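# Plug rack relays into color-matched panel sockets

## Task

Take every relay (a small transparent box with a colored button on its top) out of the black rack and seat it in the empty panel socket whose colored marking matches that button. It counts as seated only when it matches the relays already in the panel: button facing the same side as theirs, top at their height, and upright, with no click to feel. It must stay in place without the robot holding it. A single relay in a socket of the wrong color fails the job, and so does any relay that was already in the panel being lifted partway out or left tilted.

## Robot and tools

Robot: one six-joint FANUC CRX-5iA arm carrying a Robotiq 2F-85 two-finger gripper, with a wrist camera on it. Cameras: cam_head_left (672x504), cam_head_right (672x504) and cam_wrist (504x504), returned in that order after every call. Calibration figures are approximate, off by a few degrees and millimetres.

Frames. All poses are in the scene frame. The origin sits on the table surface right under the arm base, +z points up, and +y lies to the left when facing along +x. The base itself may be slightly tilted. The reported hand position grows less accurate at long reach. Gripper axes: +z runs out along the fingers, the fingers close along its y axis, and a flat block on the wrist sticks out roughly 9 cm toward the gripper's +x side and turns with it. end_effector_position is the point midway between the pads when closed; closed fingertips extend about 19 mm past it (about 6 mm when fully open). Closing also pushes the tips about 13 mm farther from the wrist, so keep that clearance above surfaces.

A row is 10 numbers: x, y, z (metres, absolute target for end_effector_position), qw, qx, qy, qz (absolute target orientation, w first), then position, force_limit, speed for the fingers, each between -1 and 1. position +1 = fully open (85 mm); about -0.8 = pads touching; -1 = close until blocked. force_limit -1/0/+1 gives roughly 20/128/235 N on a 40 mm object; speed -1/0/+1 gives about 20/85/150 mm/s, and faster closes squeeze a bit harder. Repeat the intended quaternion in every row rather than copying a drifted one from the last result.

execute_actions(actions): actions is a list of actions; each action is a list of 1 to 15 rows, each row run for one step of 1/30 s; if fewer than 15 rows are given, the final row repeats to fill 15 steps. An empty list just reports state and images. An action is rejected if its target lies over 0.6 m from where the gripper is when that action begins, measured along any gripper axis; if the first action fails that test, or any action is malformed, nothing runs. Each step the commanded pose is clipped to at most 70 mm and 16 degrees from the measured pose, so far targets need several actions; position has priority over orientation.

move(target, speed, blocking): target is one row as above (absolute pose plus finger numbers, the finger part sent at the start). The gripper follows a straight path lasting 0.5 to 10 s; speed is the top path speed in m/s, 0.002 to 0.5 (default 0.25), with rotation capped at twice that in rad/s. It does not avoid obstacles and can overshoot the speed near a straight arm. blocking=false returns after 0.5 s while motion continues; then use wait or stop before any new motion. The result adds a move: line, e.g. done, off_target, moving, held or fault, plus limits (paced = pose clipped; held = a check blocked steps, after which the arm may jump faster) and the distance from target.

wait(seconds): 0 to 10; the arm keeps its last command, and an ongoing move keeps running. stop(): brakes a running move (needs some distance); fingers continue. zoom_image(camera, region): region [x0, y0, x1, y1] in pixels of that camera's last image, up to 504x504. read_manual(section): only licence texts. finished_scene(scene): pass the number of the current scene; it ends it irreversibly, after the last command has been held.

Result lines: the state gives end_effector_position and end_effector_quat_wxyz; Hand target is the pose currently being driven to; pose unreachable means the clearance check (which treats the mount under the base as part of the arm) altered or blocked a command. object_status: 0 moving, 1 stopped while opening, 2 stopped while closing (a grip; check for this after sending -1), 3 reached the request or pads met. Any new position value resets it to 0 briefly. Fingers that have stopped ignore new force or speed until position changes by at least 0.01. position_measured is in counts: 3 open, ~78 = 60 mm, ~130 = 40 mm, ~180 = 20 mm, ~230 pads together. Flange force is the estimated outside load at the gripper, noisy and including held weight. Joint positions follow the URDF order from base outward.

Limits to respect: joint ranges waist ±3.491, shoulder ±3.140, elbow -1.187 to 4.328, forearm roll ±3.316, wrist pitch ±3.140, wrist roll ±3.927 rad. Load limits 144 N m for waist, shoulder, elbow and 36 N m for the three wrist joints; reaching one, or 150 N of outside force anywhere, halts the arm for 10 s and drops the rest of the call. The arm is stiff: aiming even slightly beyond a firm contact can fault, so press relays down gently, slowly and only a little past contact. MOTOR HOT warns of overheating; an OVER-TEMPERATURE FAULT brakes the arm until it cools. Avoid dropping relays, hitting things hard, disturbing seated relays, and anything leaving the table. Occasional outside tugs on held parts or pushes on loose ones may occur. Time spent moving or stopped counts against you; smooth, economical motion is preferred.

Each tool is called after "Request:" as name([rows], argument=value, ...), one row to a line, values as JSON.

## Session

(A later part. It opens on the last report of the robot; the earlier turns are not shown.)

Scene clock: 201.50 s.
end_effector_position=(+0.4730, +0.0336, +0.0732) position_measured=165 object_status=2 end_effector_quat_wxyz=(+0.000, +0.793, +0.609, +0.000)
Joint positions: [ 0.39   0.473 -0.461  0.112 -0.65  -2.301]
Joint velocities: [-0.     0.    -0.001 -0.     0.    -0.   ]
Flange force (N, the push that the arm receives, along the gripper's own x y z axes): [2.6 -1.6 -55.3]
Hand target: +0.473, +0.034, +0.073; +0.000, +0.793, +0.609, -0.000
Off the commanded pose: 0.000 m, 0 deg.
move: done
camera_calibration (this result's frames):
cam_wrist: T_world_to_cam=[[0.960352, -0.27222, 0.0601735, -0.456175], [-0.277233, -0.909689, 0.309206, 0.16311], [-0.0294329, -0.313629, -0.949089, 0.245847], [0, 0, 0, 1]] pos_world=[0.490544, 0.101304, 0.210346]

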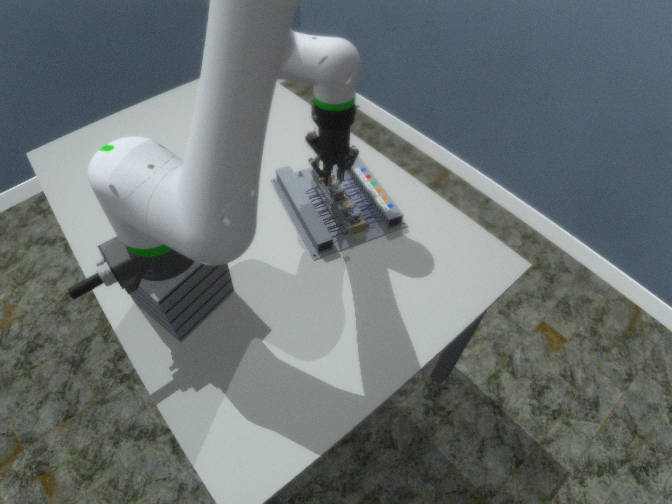

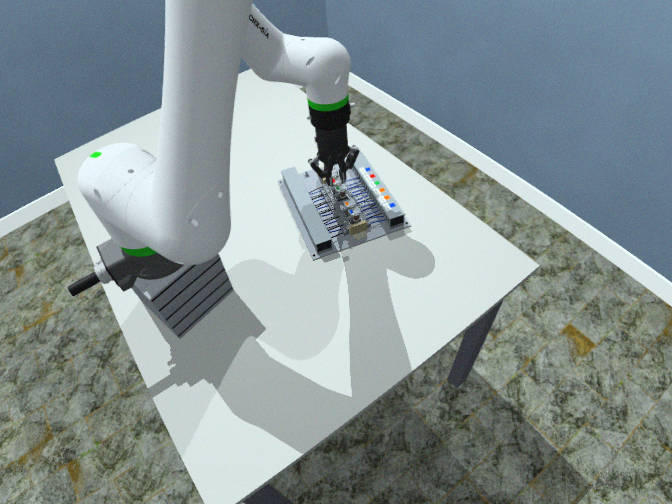

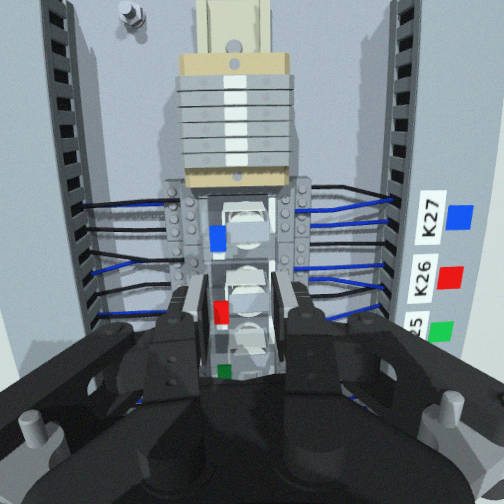

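Request:
move(target=[0.473,0.0336,0.0737,0,0.7934,0.6088,0,0.1,-0.5,0], speed=0.002)

Request:
move(target=[0.473,0.0336,0.115,0,0.7934,0.6088,0,0.1,-0.5,0], speed=0.08)

Request:
move(target=[0.53,0.15,0.115,0,0.1305,0.9914,0,0.1,-0.5,0], speed=0.4)

Request:
move(target=[0.5886,0.2723,0.10,0,-0.6361,0.7716,0,0.1,-0.5,0], speed=0.4)

Request:
move(target=[0.5886,0.2723,0.053,0,-0.6361,0.7716,0,0.1,-0.5,0], speed=0.05)

Request:
zoom_image(camera="cam_wrist", region=[130, 130, 380, 380])

Scene clock: 215.87 s.
end_effector_position=(+0.4730, +0.0335, +0.0737) position_measured=117 object_status=3 end_effector_quat_wxyz=(+0.000, +0.793, +0.609, -0.000)
Joint positions: [ 0.39   0.472 -0.461  0.112 -0.651 -2.301]
Joint velocities: [ 0.001 -0.001  0.001  0.     0.     0.   ]
Flange force (N, the push that the arm receives, along the gripper's own x y z axes): [0.3 -1.3 0.3]
Hand target: +0.473, +0.034, +0.074; +0.000, +0.793, +0.609, +0.000
Off the commanded pose: 0.000 m, 0 deg.
move: done
camera_calibration (this result's frames):
cam_wrist: T_world_to_cam=[[0.960295, -0.272452, 0.060031, -0.456123], [-0.277405, -0.909592, 0.309336, 0.162924], [-0.0296756, -0.313707, -0.949056, 0.246426], [0, 0, 0, 1]] pos_world=[0.490521, 0.101228, 0.210855]

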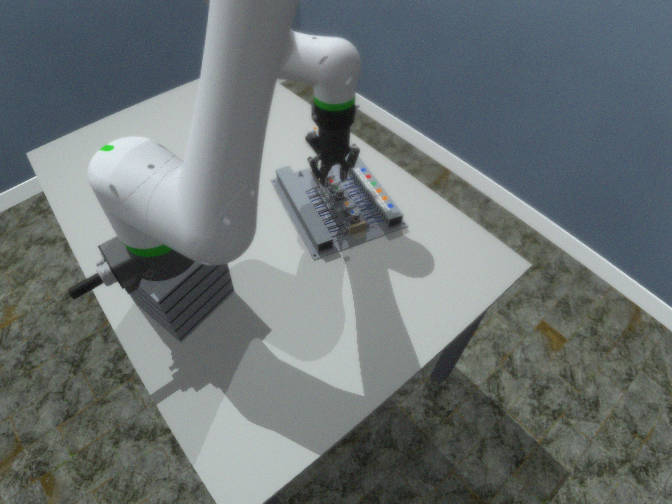

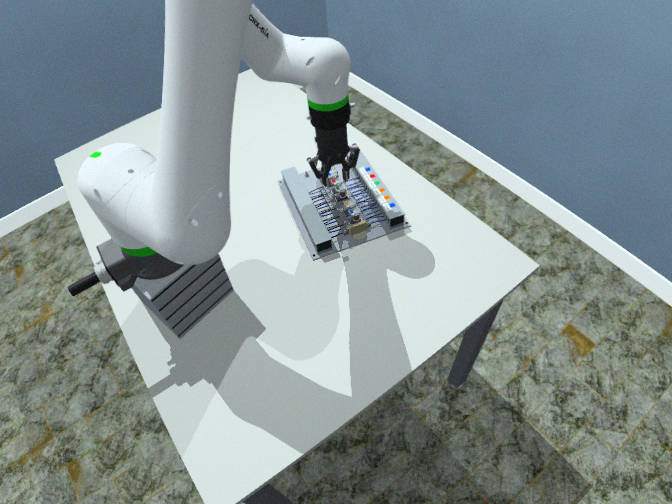

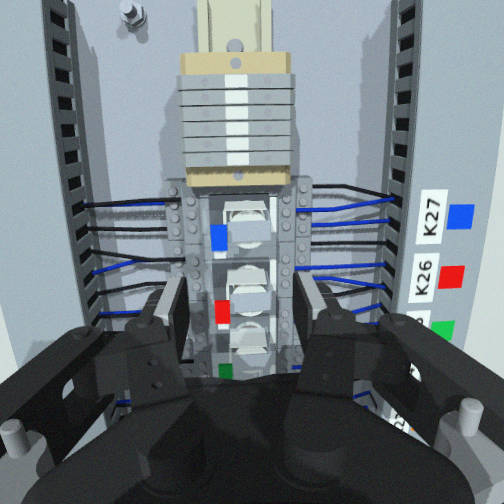

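Scene clock: 216.70 s.
end_effector_position=(+0.4730, +0.0336, +0.1149) position_measured=117 object_status=3 end_effector_quat_wxyz=(-0.000, +0.793, +0.609, -0.000)
Joint positions: [ 0.397  0.389 -0.446  0.099 -0.749 -2.291]
Joint velocities: [ 0.    -0.001 -0.    -0.     0.     0.   ]
Flange force (N, the push that the arm receives, along the gripper's own x y z axes): [-0.5 -0.2 -1.2]
Hand target: +0.473, +0.034, +0.115; -0.000, +0.793, +0.609, +0.000
Off the commanded pose: 0.000 m, 0 deg.
move: done
camera_calibration (this result's frames):
cam_wrist: T_world_to_cam=[[0.960376, -0.272181, 0.0599649, -0.458632], [-0.27713, -0.909705, 0.30925, 0.150151], [-0.0296217, -0.313614, -0.949088, 0.285569], [0, 0, 0, 1]] pos_world=[0.490529, 0.101321, 0.252098]

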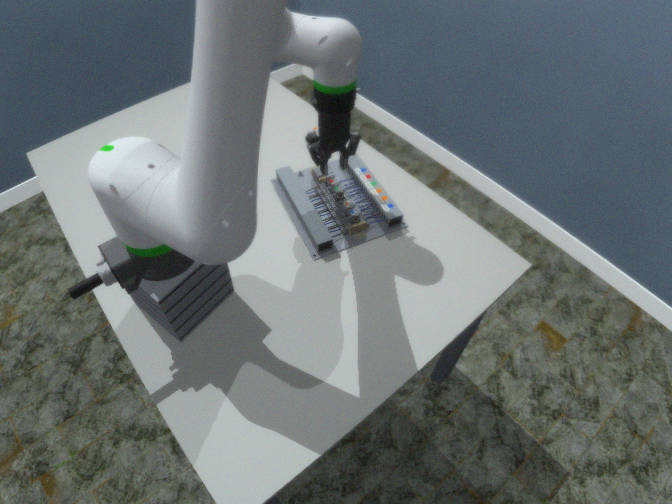

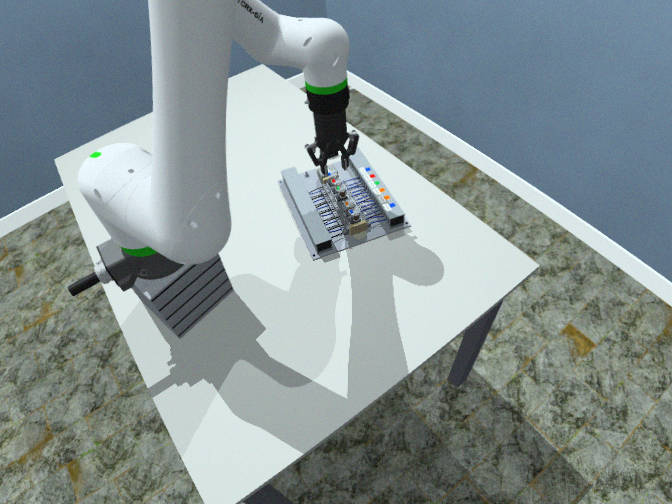

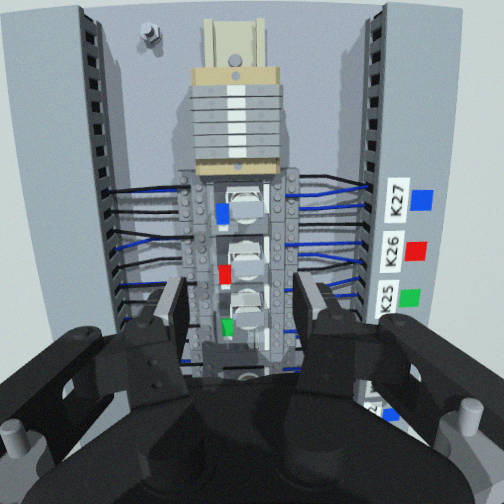

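Scene clock: 219.10 s.
end_effector_position=(+0.5305, +0.1496, +0.1150) position_measured=117 object_status=3 end_effector_quat_wxyz=(+0.000, +0.130, +0.991, -0.000)
Joint positions: [ 0.555  0.554 -0.201  0.088 -0.84  -0.864]
Joint velocities: [-0.001  0.     0.001  0.001 -0.     0.001]
Flange force (N, the push that the arm receives, along the gripper's own x y z axes): [0.3 0.1 0.4]
Hand target: +0.530, +0.150, +0.115; +0.000, +0.130, +0.991, -0.000
Off the commanded pose: 0.001 m, 0 deg.
move: done
camera_calibration (this result's frames):
cam_wrist: T_world_to_cam=[[0.272092, 0.960421, 0.0596449, -0.301556], [0.909649, -0.276934, 0.309591, -0.452696], [0.313856, -0.0299814, -0.948997, 0.099062], [0, 0, 0, 1]] pos_world=[0.462754, 0.167223, 0.252147]

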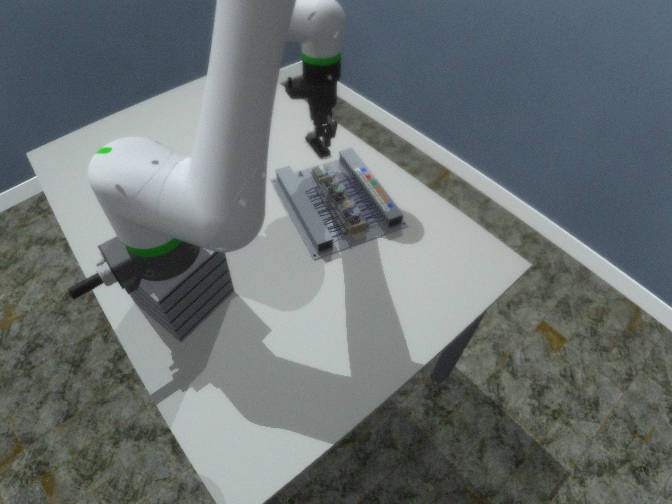

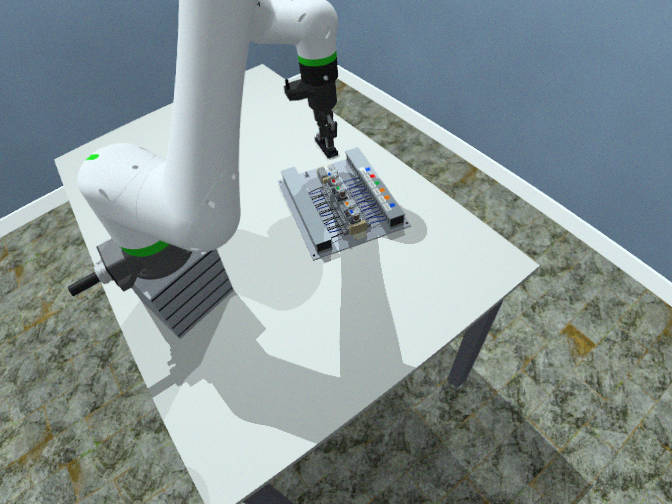

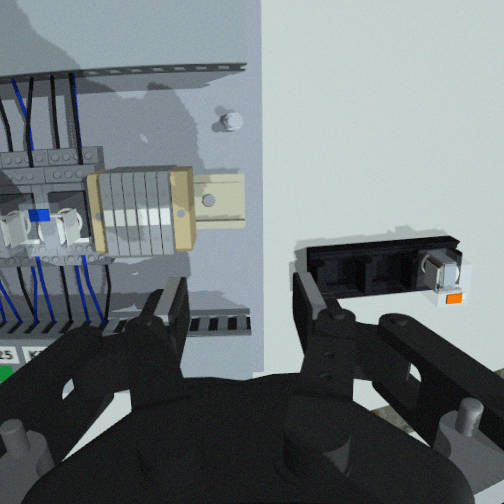

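Scene clock: 221.60 s.
end_effector_position=(+0.5891, +0.2721, +0.1000) position_measured=117 object_status=3 end_effector_quat_wxyz=(-0.000, -0.636, +0.772, -0.000)
Joint positions: [ 0.668  0.783  0.14   0.077 -0.957  0.677]
Joint velocities: [-0.001  0.001 -0.     0.    -0.     0.001]
Flange force (N, the push that the arm receives, along the gripper's own x y z axes): [1.1 -1.7 1.8]
Hand target: +0.589, +0.272, +0.100; -0.000, -0.636, +0.772, -0.000
Off the commanded pose: 0.001 m, 0 deg.
move: done
camera_calibration (this result's frames):
cam_wrist: T_world_to_cam=[[-0.977053, 0.204419, 0.0598393, 0.50734], [0.212858, 0.926928, 0.309025, -0.38447], [0.007704, 0.314671, -0.949169, 0.15671], [0, 0, 0, 1]] pos_world=[0.576329, 0.203353, 0.237196]

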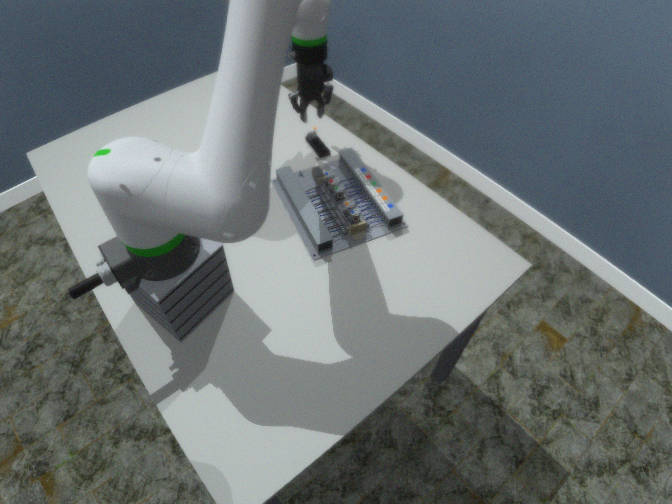

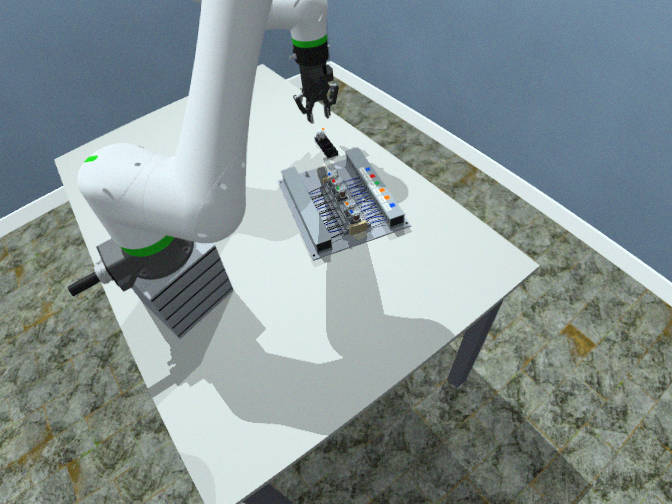

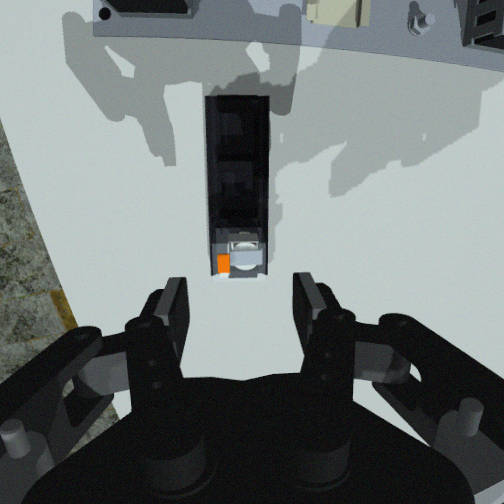

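Scene clock: 222.80 s.
end_effector_position=(+0.5886, +0.2722, +0.0530) position_measured=117 object_status=3 end_effector_quat_wxyz=(-0.000, -0.636, +0.772, -0.000)
Joint positions: [ 0.664  0.852  0.129  0.081 -0.878  0.673]
Joint velocities: [-0.  0. -0. -0.  0. -0.]
Flange force (N, the push that the arm receives, along the gripper's own x y z axes): [2.5 1.5 0.0]
Hand target: +0.589, +0.272, +0.053; -0.000, -0.636, +0.772, -0.000
Off the commanded pose: 0.000 m, 0 deg.
move: done
camera_calibration (this result's frames):
cam_wrist: T_world_to_cam=[[-0.977013, 0.204547, 0.0600493, 0.509522], [0.213044, 0.926824, 0.309209, -0.370107], [0.00759255, 0.314894, -0.949096, 0.112093], [0, 0, 0, 1]] pos_world=[0.575807, 0.203505, 0.190231]

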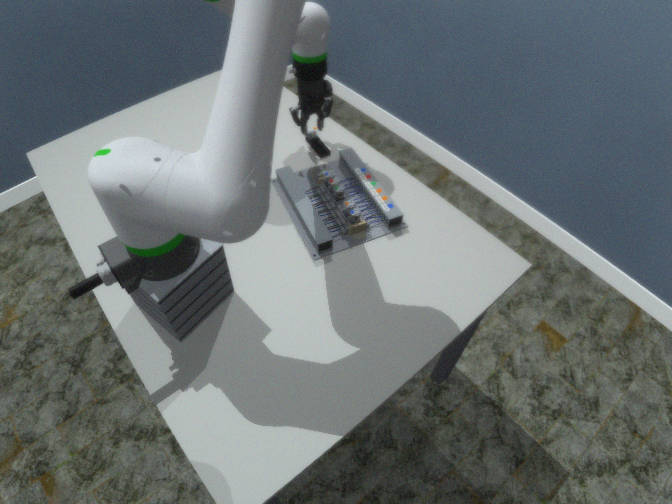

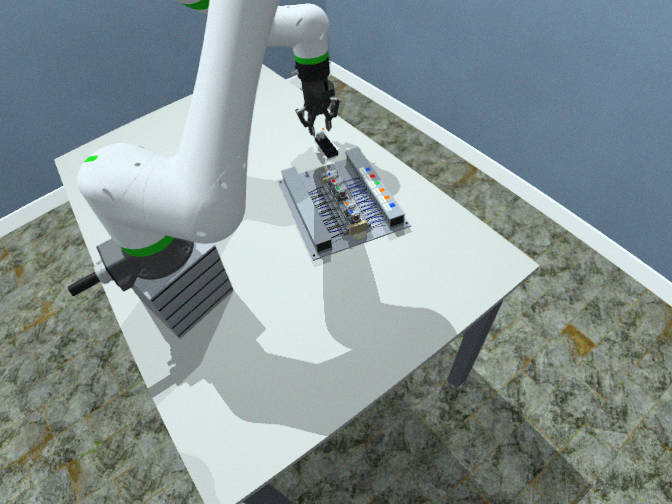

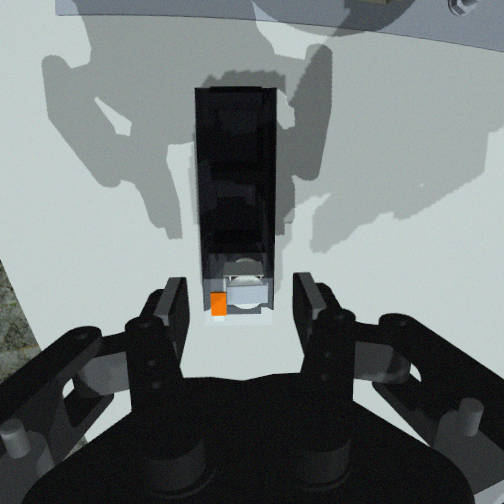

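Region (130, 130, 380, 380) of cam_wrist's 504x504 image, scaled by 2.016, with more detail than that image has.

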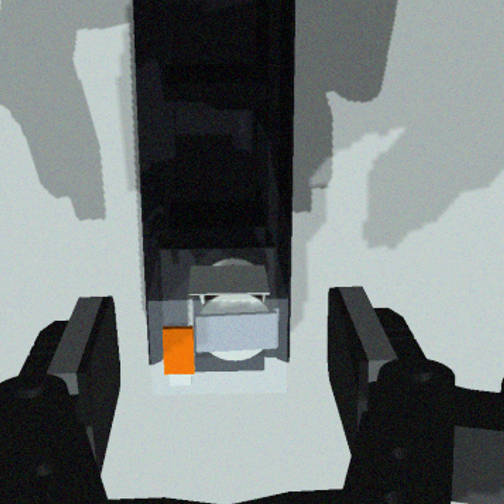

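Request:
move(target=[0.5891,0.2682,0.053,0,-0.6361,0.7716,0,0.1,-0.5,0], speed=0.01)

Request:
zoom_image(camera="cam_wrist", region=[130, 130, 380, 380])

Scene clock: 227.87 s.
end_effector_position=(+0.5891, +0.2682, +0.0530) position_measured=117 object_status=3 end_effector_quat_wxyz=(-0.000, -0.636, +0.772, +0.000)
Joint positions: [ 0.659  0.849  0.125  0.082 -0.876  0.679]
Joint velocities: [-0.    -0.     0.001 -0.     0.    -0.   ]
Flange force (N, the push that the arm receives, along the gripper's own x y z axes): [-1.3 -1.4 0.6]
Hand target: +0.589, +0.268, +0.053; +0.000, -0.636, +0.772, +0.000
Off the commanded pose: 0.000 m, 0 deg.
move: done
camera_calibration (this result's frames):
cam_wrist: T_world_to_cam=[[-0.977019, 0.204509, 0.0600878, 0.510873], [0.21302, 0.926805, 0.309282, -0.366445], [0.00756134, 0.314974, -0.94907, 0.113311], [0, 0, 0, 1]] pos_world=[0.576336, 0.199455, 0.190177]

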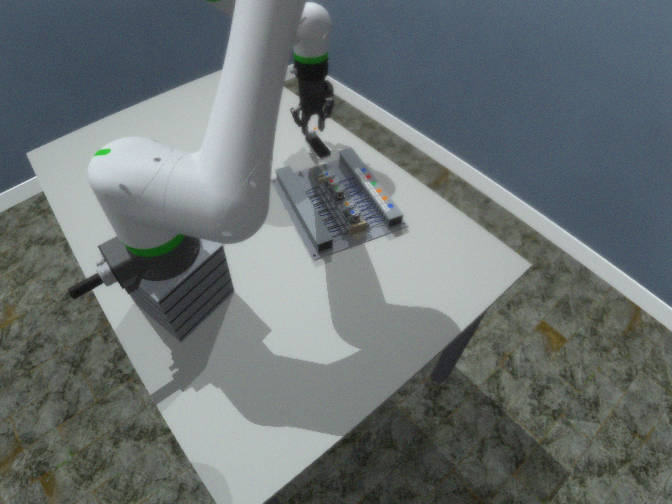

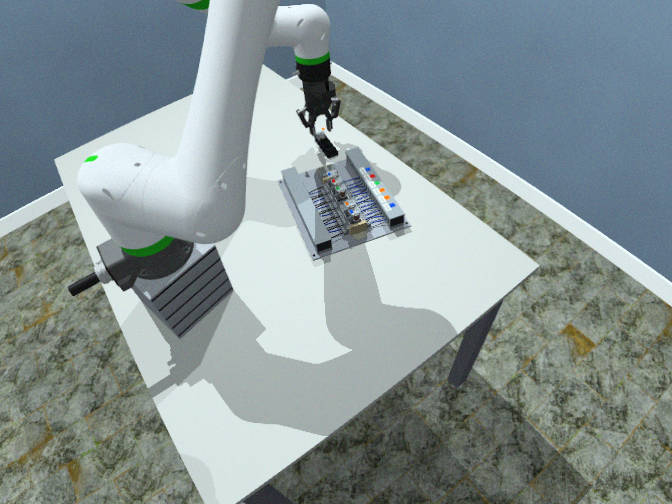

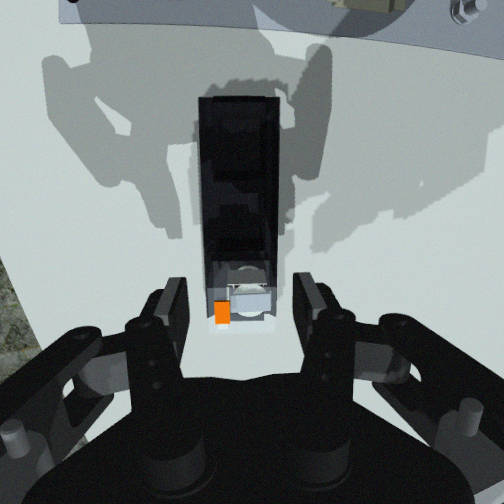

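Region (130, 130, 380, 380) of cam_wrist's 504x504 image, scaled by 2.016, with more detail than that image has.

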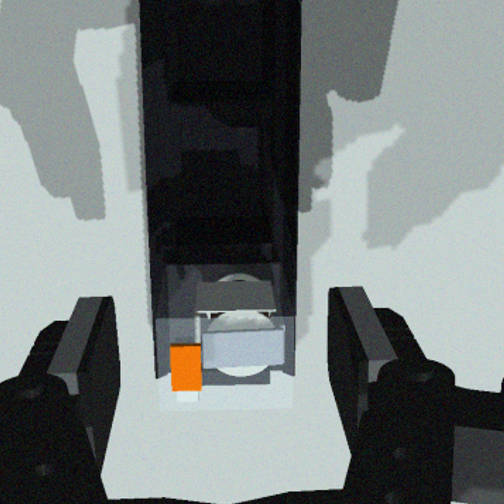

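Request:
move(target=[0.5893,0.2682,0.053,0,-0.6361,0.7716,0,-1,-0.5,-0.3], speed=0.01)

Request:
move(target=[0.5893,0.2682,0.13,0,-0.6361,0.7716,0,-1,-0.5,-0.3], speed=0.08)

Request:
move(target=[0.525,0.12,0.132,0,0.1305,0.9914,0,-1,-0.5,-0.3], speed=0.4)

Request:
move(target=[0.4572,-0.025,0.132,0,0.7934,0.6088,0,-1,-0.5,-0.3], speed=0.4)

Request:
move(target=[0.4572,-0.025,0.083,0,0.7934,0.6088,0,-1,-0.5,-0.3], speed=0.03)

Request:
zoom_image(camera="cam_wrist", region=[130, 130, 380, 380])

Scene clock: 235.83 s.
end_effector_position=(+0.5894, +0.2682, +0.0531) position_measured=165 object_status=2 end_effector_quat_wxyz=(+0.000, -0.636, +0.772, -0.000)
Joint positions: [ 0.659  0.849  0.125  0.082 -0.876  0.679]
Joint velocities: [-0.     0.002  0.001 -0.    -0.    -0.   ]
Flange force (N, the push that the arm receives, along the gripper's own x y z axes): [-1.8 -1.2 -0.9]
Hand target: +0.589, +0.268, +0.053; +0.000, -0.636, +0.772, +0.000
Off the commanded pose: 0.000 m, 0 deg.
move: done
camera_calibration (this result's frames):
cam_wrist: T_world_to_cam=[[-0.977033, 0.204494, 0.0599056, 0.511161], [0.212947, 0.926783, 0.309396, -0.366511], [0.00775037, 0.315047, -0.949044, 0.113321], [0, 0, 0, 1]] pos_world=[0.57659, 0.199445, 0.190323]

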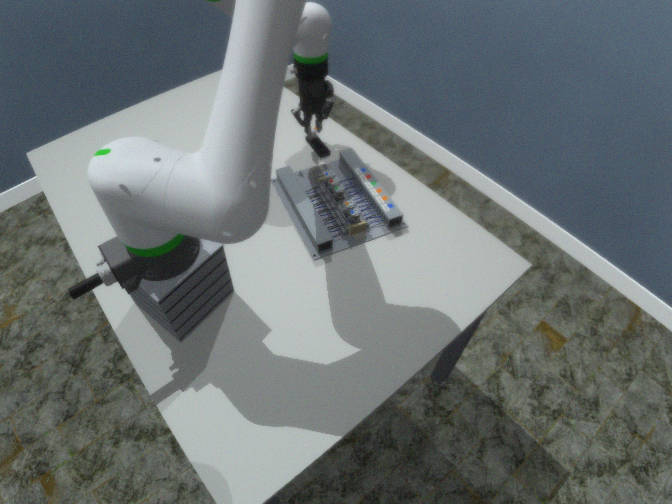

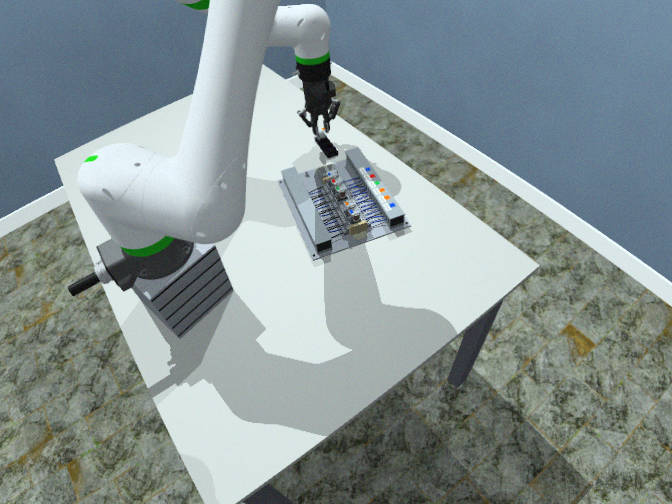

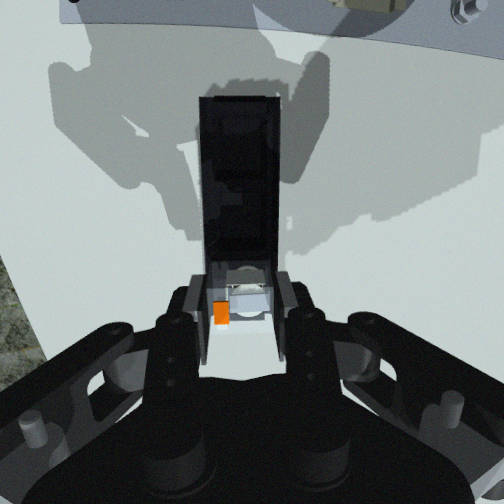

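Scene clock: 237.07 s.
end_effector_position=(+0.5893, +0.2682, +0.1299) position_measured=165 object_status=2 end_effector_quat_wxyz=(-0.000, -0.636, +0.772, +0.000)
Joint positions: [ 0.666  0.739  0.146  0.074 -1.007  0.684]
Joint velocities: [ 0.     0.     0.     0.002 -0.     0.   ]
Flange force (N, the push that the arm receives, along the gripper's own x y z axes): [1.6 1.8 -0.5]
Hand target: +0.589, +0.268, +0.130; +0.000, -0.636, +0.772, +0.000
Off the commanded pose: 0.000 m, 0 deg.
move: done
camera_calibration (this result's frames):
cam_wrist: T_world_to_cam=[[-0.977025, 0.204445, 0.0602025, 0.506474], [0.212995, 0.926815, 0.30927, -0.390289], [0.00743198, 0.314987, -0.949067, 0.186343], [0, 0, 0, 1]] pos_world=[0.576582, 0.199484, 0.267065]

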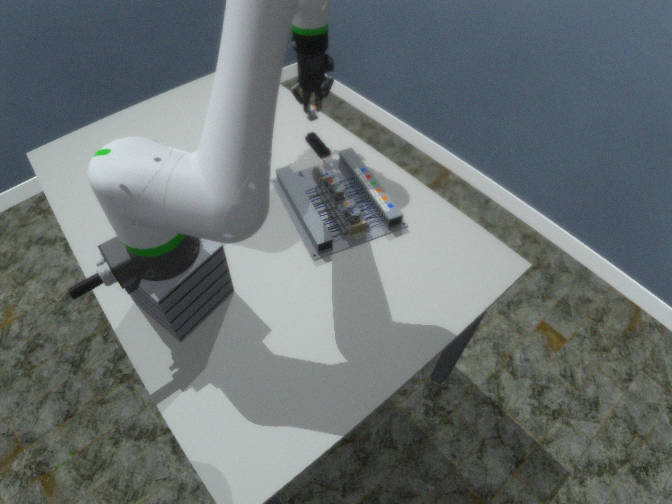

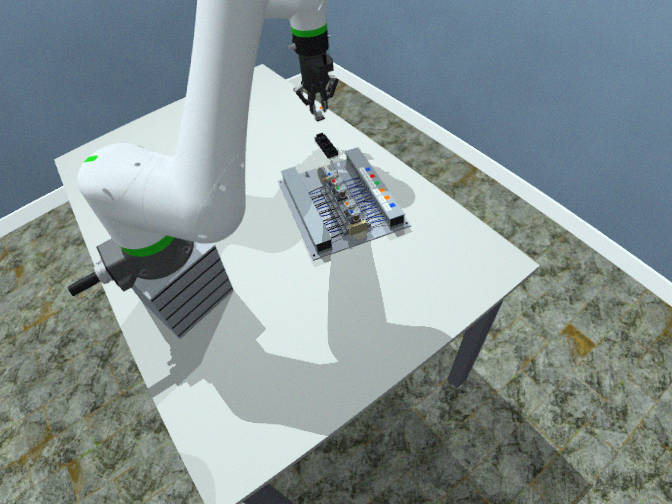

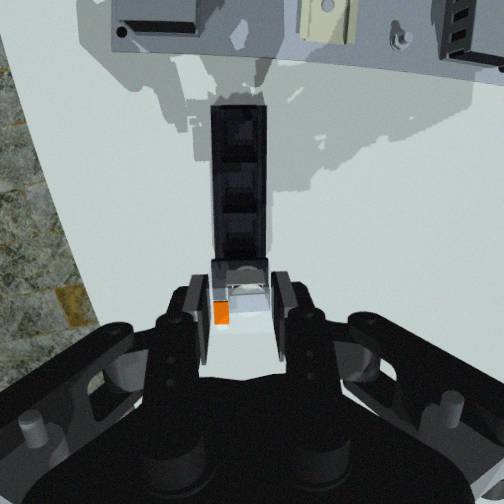

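Scene clock: 239.57 s.
end_effector_position=(+0.5244, +0.1203, +0.1320) position_measured=165 object_status=2 end_effector_quat_wxyz=(-0.000, +0.131, +0.991, +0.000)
Joint positions: [ 0.514  0.496 -0.236  0.087 -0.859 -0.821]
Joint velocities: [ 0.002  0.    -0.     0.     0.    -0.001]
Flange force (N, the push that the arm receives, along the gripper's own x y z axes): [-0.8 1.2 0.7]
Hand target: +0.524, +0.120, +0.132; -0.000, +0.131, +0.991, +0.000
Off the commanded pose: 0.001 m, 0 deg.
move: done
camera_calibration (this result's frames):
cam_wrist: T_world_to_cam=[[0.272369, 0.960293, 0.0604291, -0.27295], [0.909704, -0.277462, 0.308955, -0.460439], [0.313454, -0.029177, -0.949155, 0.116393], [0, 0, 0, 1]] pos_world=[0.456723, 0.137753, 0.269224]

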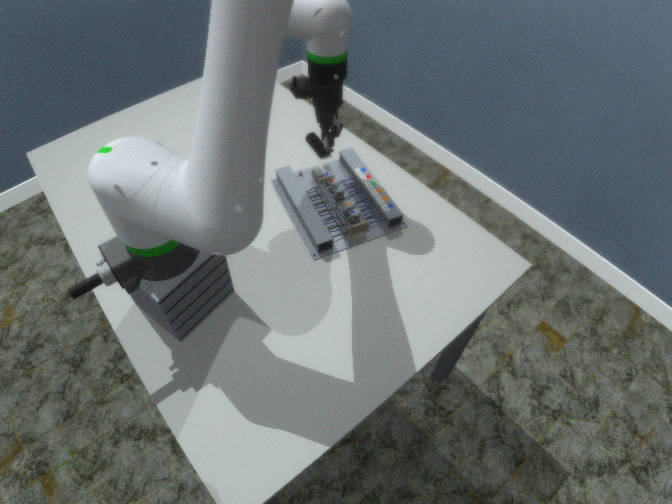

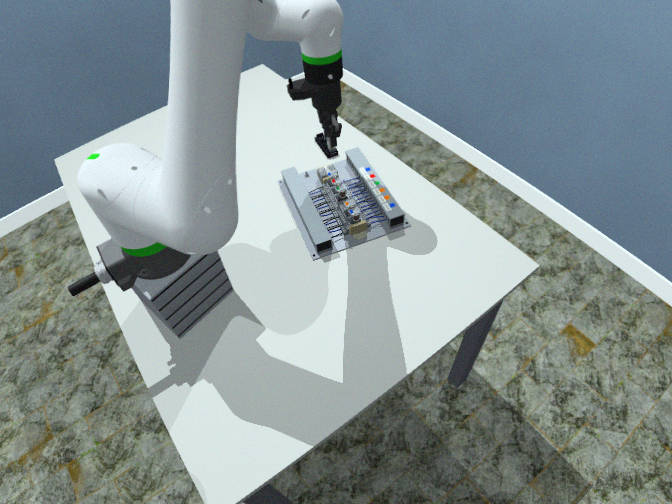

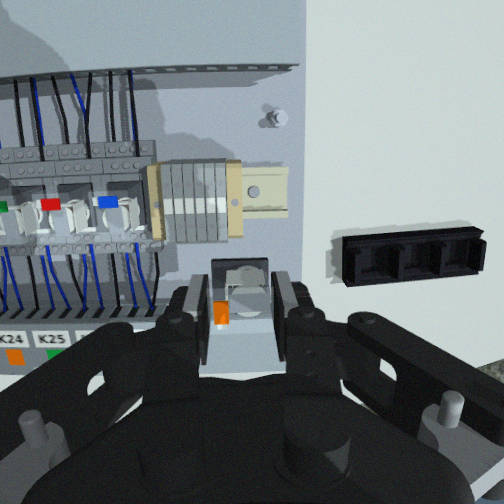

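Scene clock: 241.97 s.
end_effector_position=(+0.4566, -0.0245, +0.1320) position_measured=165 object_status=2 end_effector_quat_wxyz=(-0.000, +0.793, +0.609, +0.000)
Joint positions: [ 0.287  0.311 -0.491  0.097 -0.775 -2.177]
Joint velocities: [ 0.002 -0.    -0.001  0.     0.    -0.001]
Flange force (N, the push that the arm receives, along the gripper's own x y z axes): [-0.6 -1.0 0.0]
Hand target: +0.457, -0.024, +0.132; -0.000, +0.793, +0.609, +0.000
Off the commanded pose: 0.001 m, 0 deg.
move: done
camera_calibration (this result's frames):
cam_wrist: T_world_to_cam=[[0.960325, -0.272435, 0.0596292, -0.459664], [-0.277285, -0.909868, 0.308631, 0.0875701], [-0.029827, -0.31292, -0.949311, 0.283217], [0, 0, 0, 1]] pos_world=[0.474156, 0.0430731, 0.269244]

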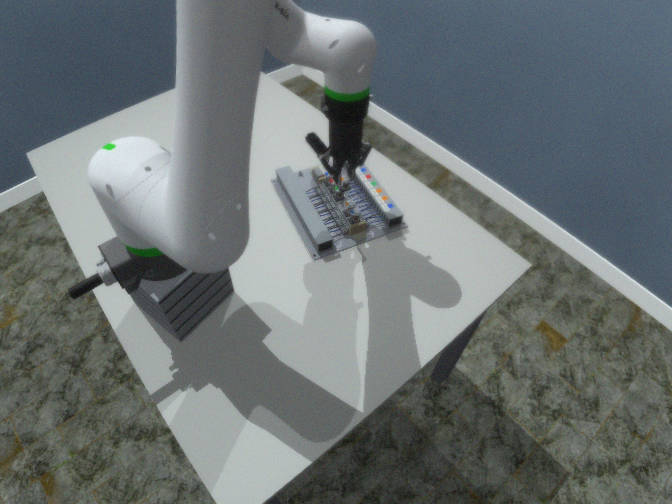

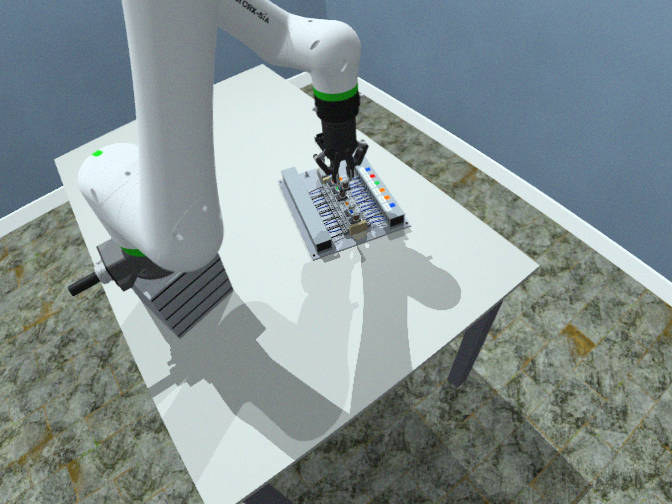

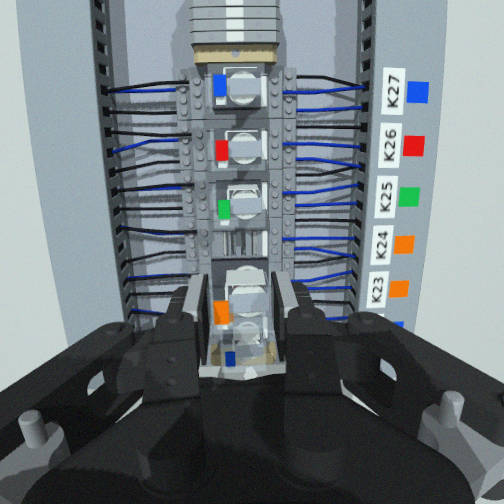

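Scene clock: 243.87 s.
end_effector_position=(+0.4572, -0.0250, +0.0831) position_measured=165 object_status=2 end_effector_quat_wxyz=(+0.000, +0.793, +0.609, -0.000)
Joint positions: [ 0.278  0.412 -0.512  0.113 -0.652 -2.189]
Joint velocities: [-0.     0.001  0.    -0.     0.     0.   ]
Flange force (N, the push that the arm receives, along the gripper's own x y z axes): [-1.7 2.5 0.6]
Hand target: +0.457, -0.025, +0.083; +0.000, +0.793, +0.609, -0.000
Off the commanded pose: 0.000 m, 0 deg.
move: done
camera_calibration (this result's frames):
cam_wrist: T_world_to_cam=[[0.960335, -0.272283, 0.0601486, -0.457487], [-0.277281, -0.909631, 0.309333, 0.102292], [-0.0295131, -0.313742, -0.94905, 0.236436], [0, 0, 0, 1]] pos_world=[0.474682, 0.0426621, 0.220265]

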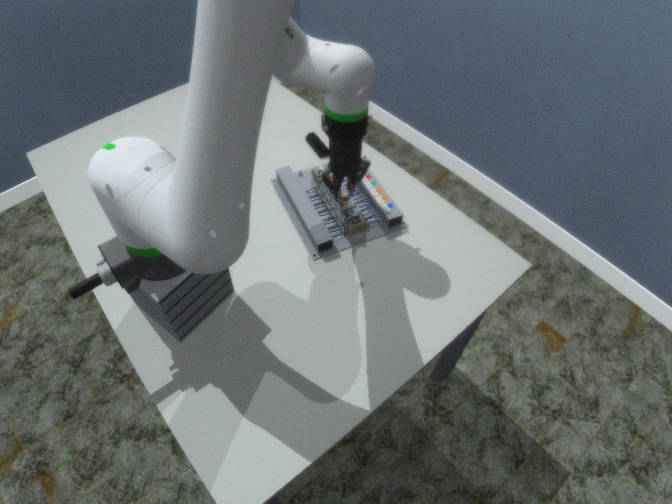

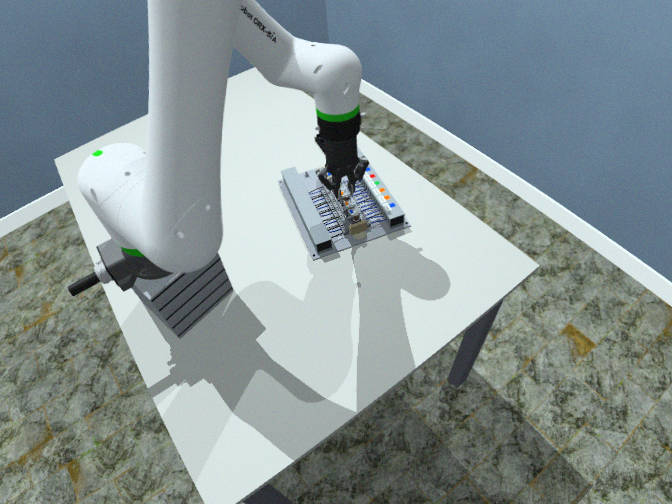

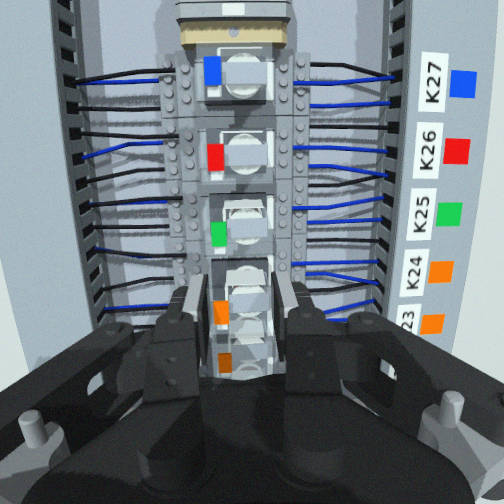

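Region (130, 130, 380, 380) of cam_wrist's 504x504 image, scaled by 2.016, with more detail than that image has.

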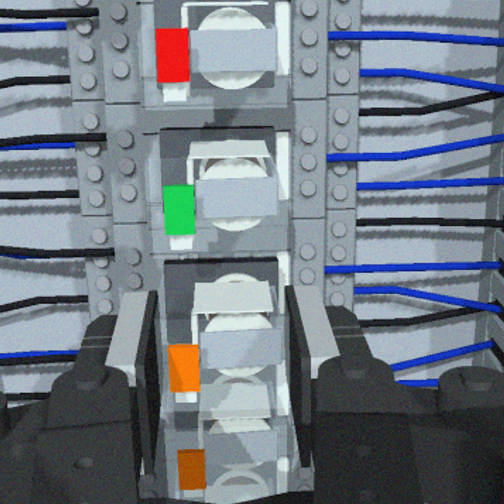

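Request:
move(target=[0.4567,-0.0257,0.082,0,0.7934,0.6088,0,-1,-0.5,-0.3], speed=0.004)

Request:
move(target=[0.4567,-0.0257,0.0775,0,0.7934,0.6088,0,-1,-0.5,-0.3], speed=0.005)

Scene clock: 248.77 s.
end_effector_position=(+0.4567, -0.0257, +0.0820) position_measured=165 object_status=2 end_effector_quat_wxyz=(-0.000, +0.793, +0.609, +0.000)
Joint positions: [ 0.277  0.413 -0.514  0.113 -0.649 -2.188]
Joint velocities: [-0.     0.     0.    -0.001  0.001  0.   ]
Flange force (N, the push that the arm receives, along the gripper's own x y z axes): [0.1 2.4 0.6]
Hand target: +0.457, -0.026, +0.082; -0.000, +0.793, +0.609, +0.000
Off the commanded pose: 0.000 m, 0 deg.
move: done
camera_calibration (this result's frames):
cam_wrist: T_world_to_cam=[[0.960354, -0.272235, 0.0600709, -0.457146], [-0.277213, -0.909673, 0.30927, 0.101875], [-0.0295494, -0.313661, -0.949075, 0.235211], [0, 0, 0, 1]] pos_world=[0.474214, 0.0419978, 0.219187]

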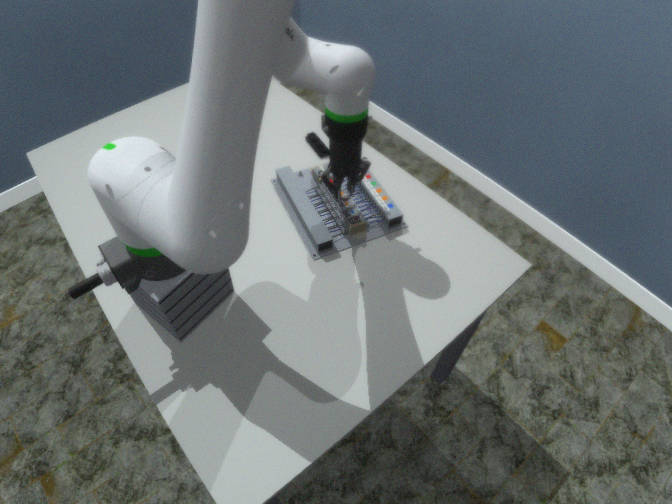

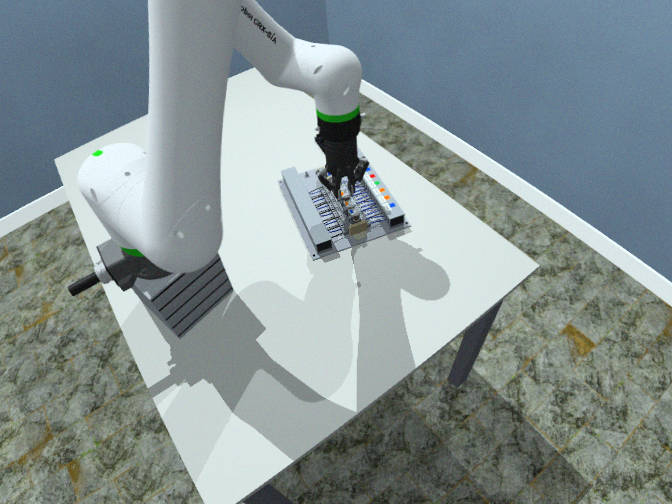

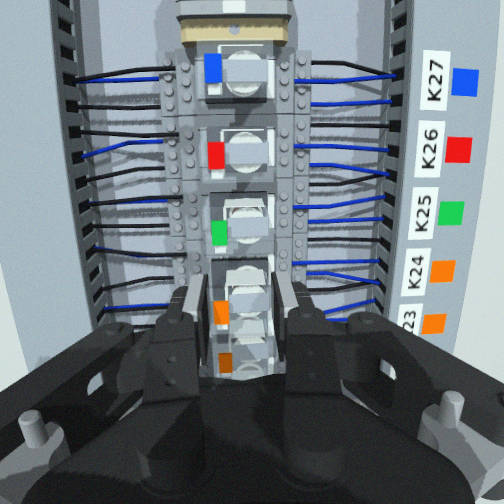

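Scene clock: 249.90 s.
end_effector_position=(+0.4567, -0.0257, +0.0776) position_measured=165 object_status=2 end_effector_quat_wxyz=(+0.000, +0.793, +0.609, +0.000)
Joint positions: [ 0.276  0.423 -0.515  0.115 -0.638 -2.189]
Joint velocities: [-0.     0.001 -0.001 -0.     0.    -0.   ]
Flange force (N, the push that the arm receives, along the gripper's own x y z axes): [0.0 -0.7 -23.3]
Hand target: +0.457, -0.026, +0.078; +0.000, +0.793, +0.609, -0.000
Off the commanded pose: 0.000 m, 0 deg.
move: done
camera_calibration (this result's frames):
cam_wrist: T_world_to_cam=[[0.960351, -0.272218, 0.0601914, -0.456934], [-0.277236, -0.909681, 0.309225, 0.103277], [-0.0294216, -0.313652, -0.949082, 0.230933], [0, 0, 0, 1]] pos_world=[0.474243, 0.0419967, 0.214742]

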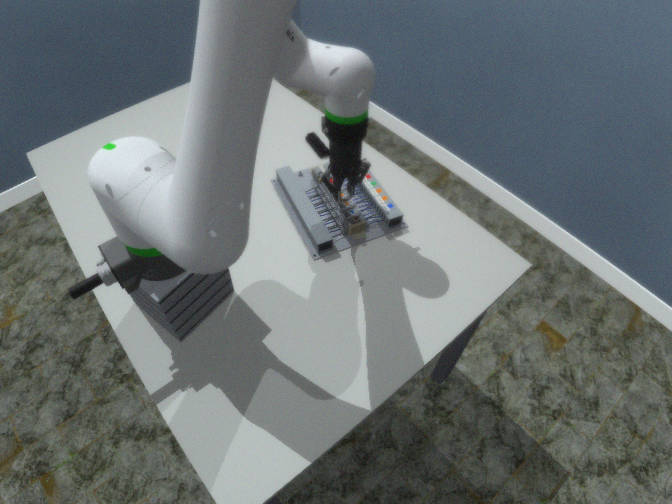

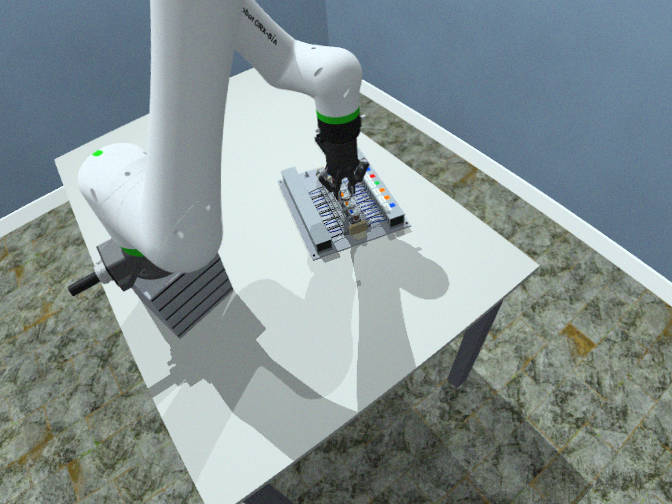

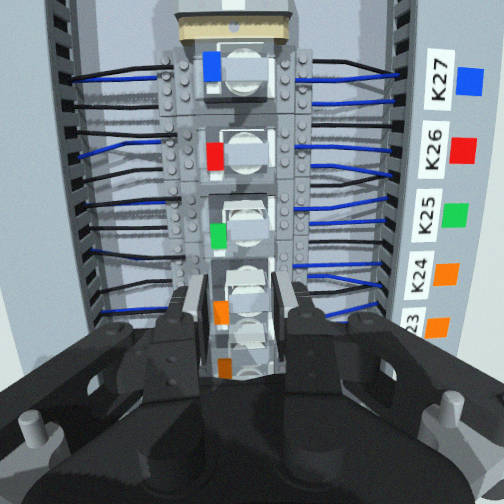

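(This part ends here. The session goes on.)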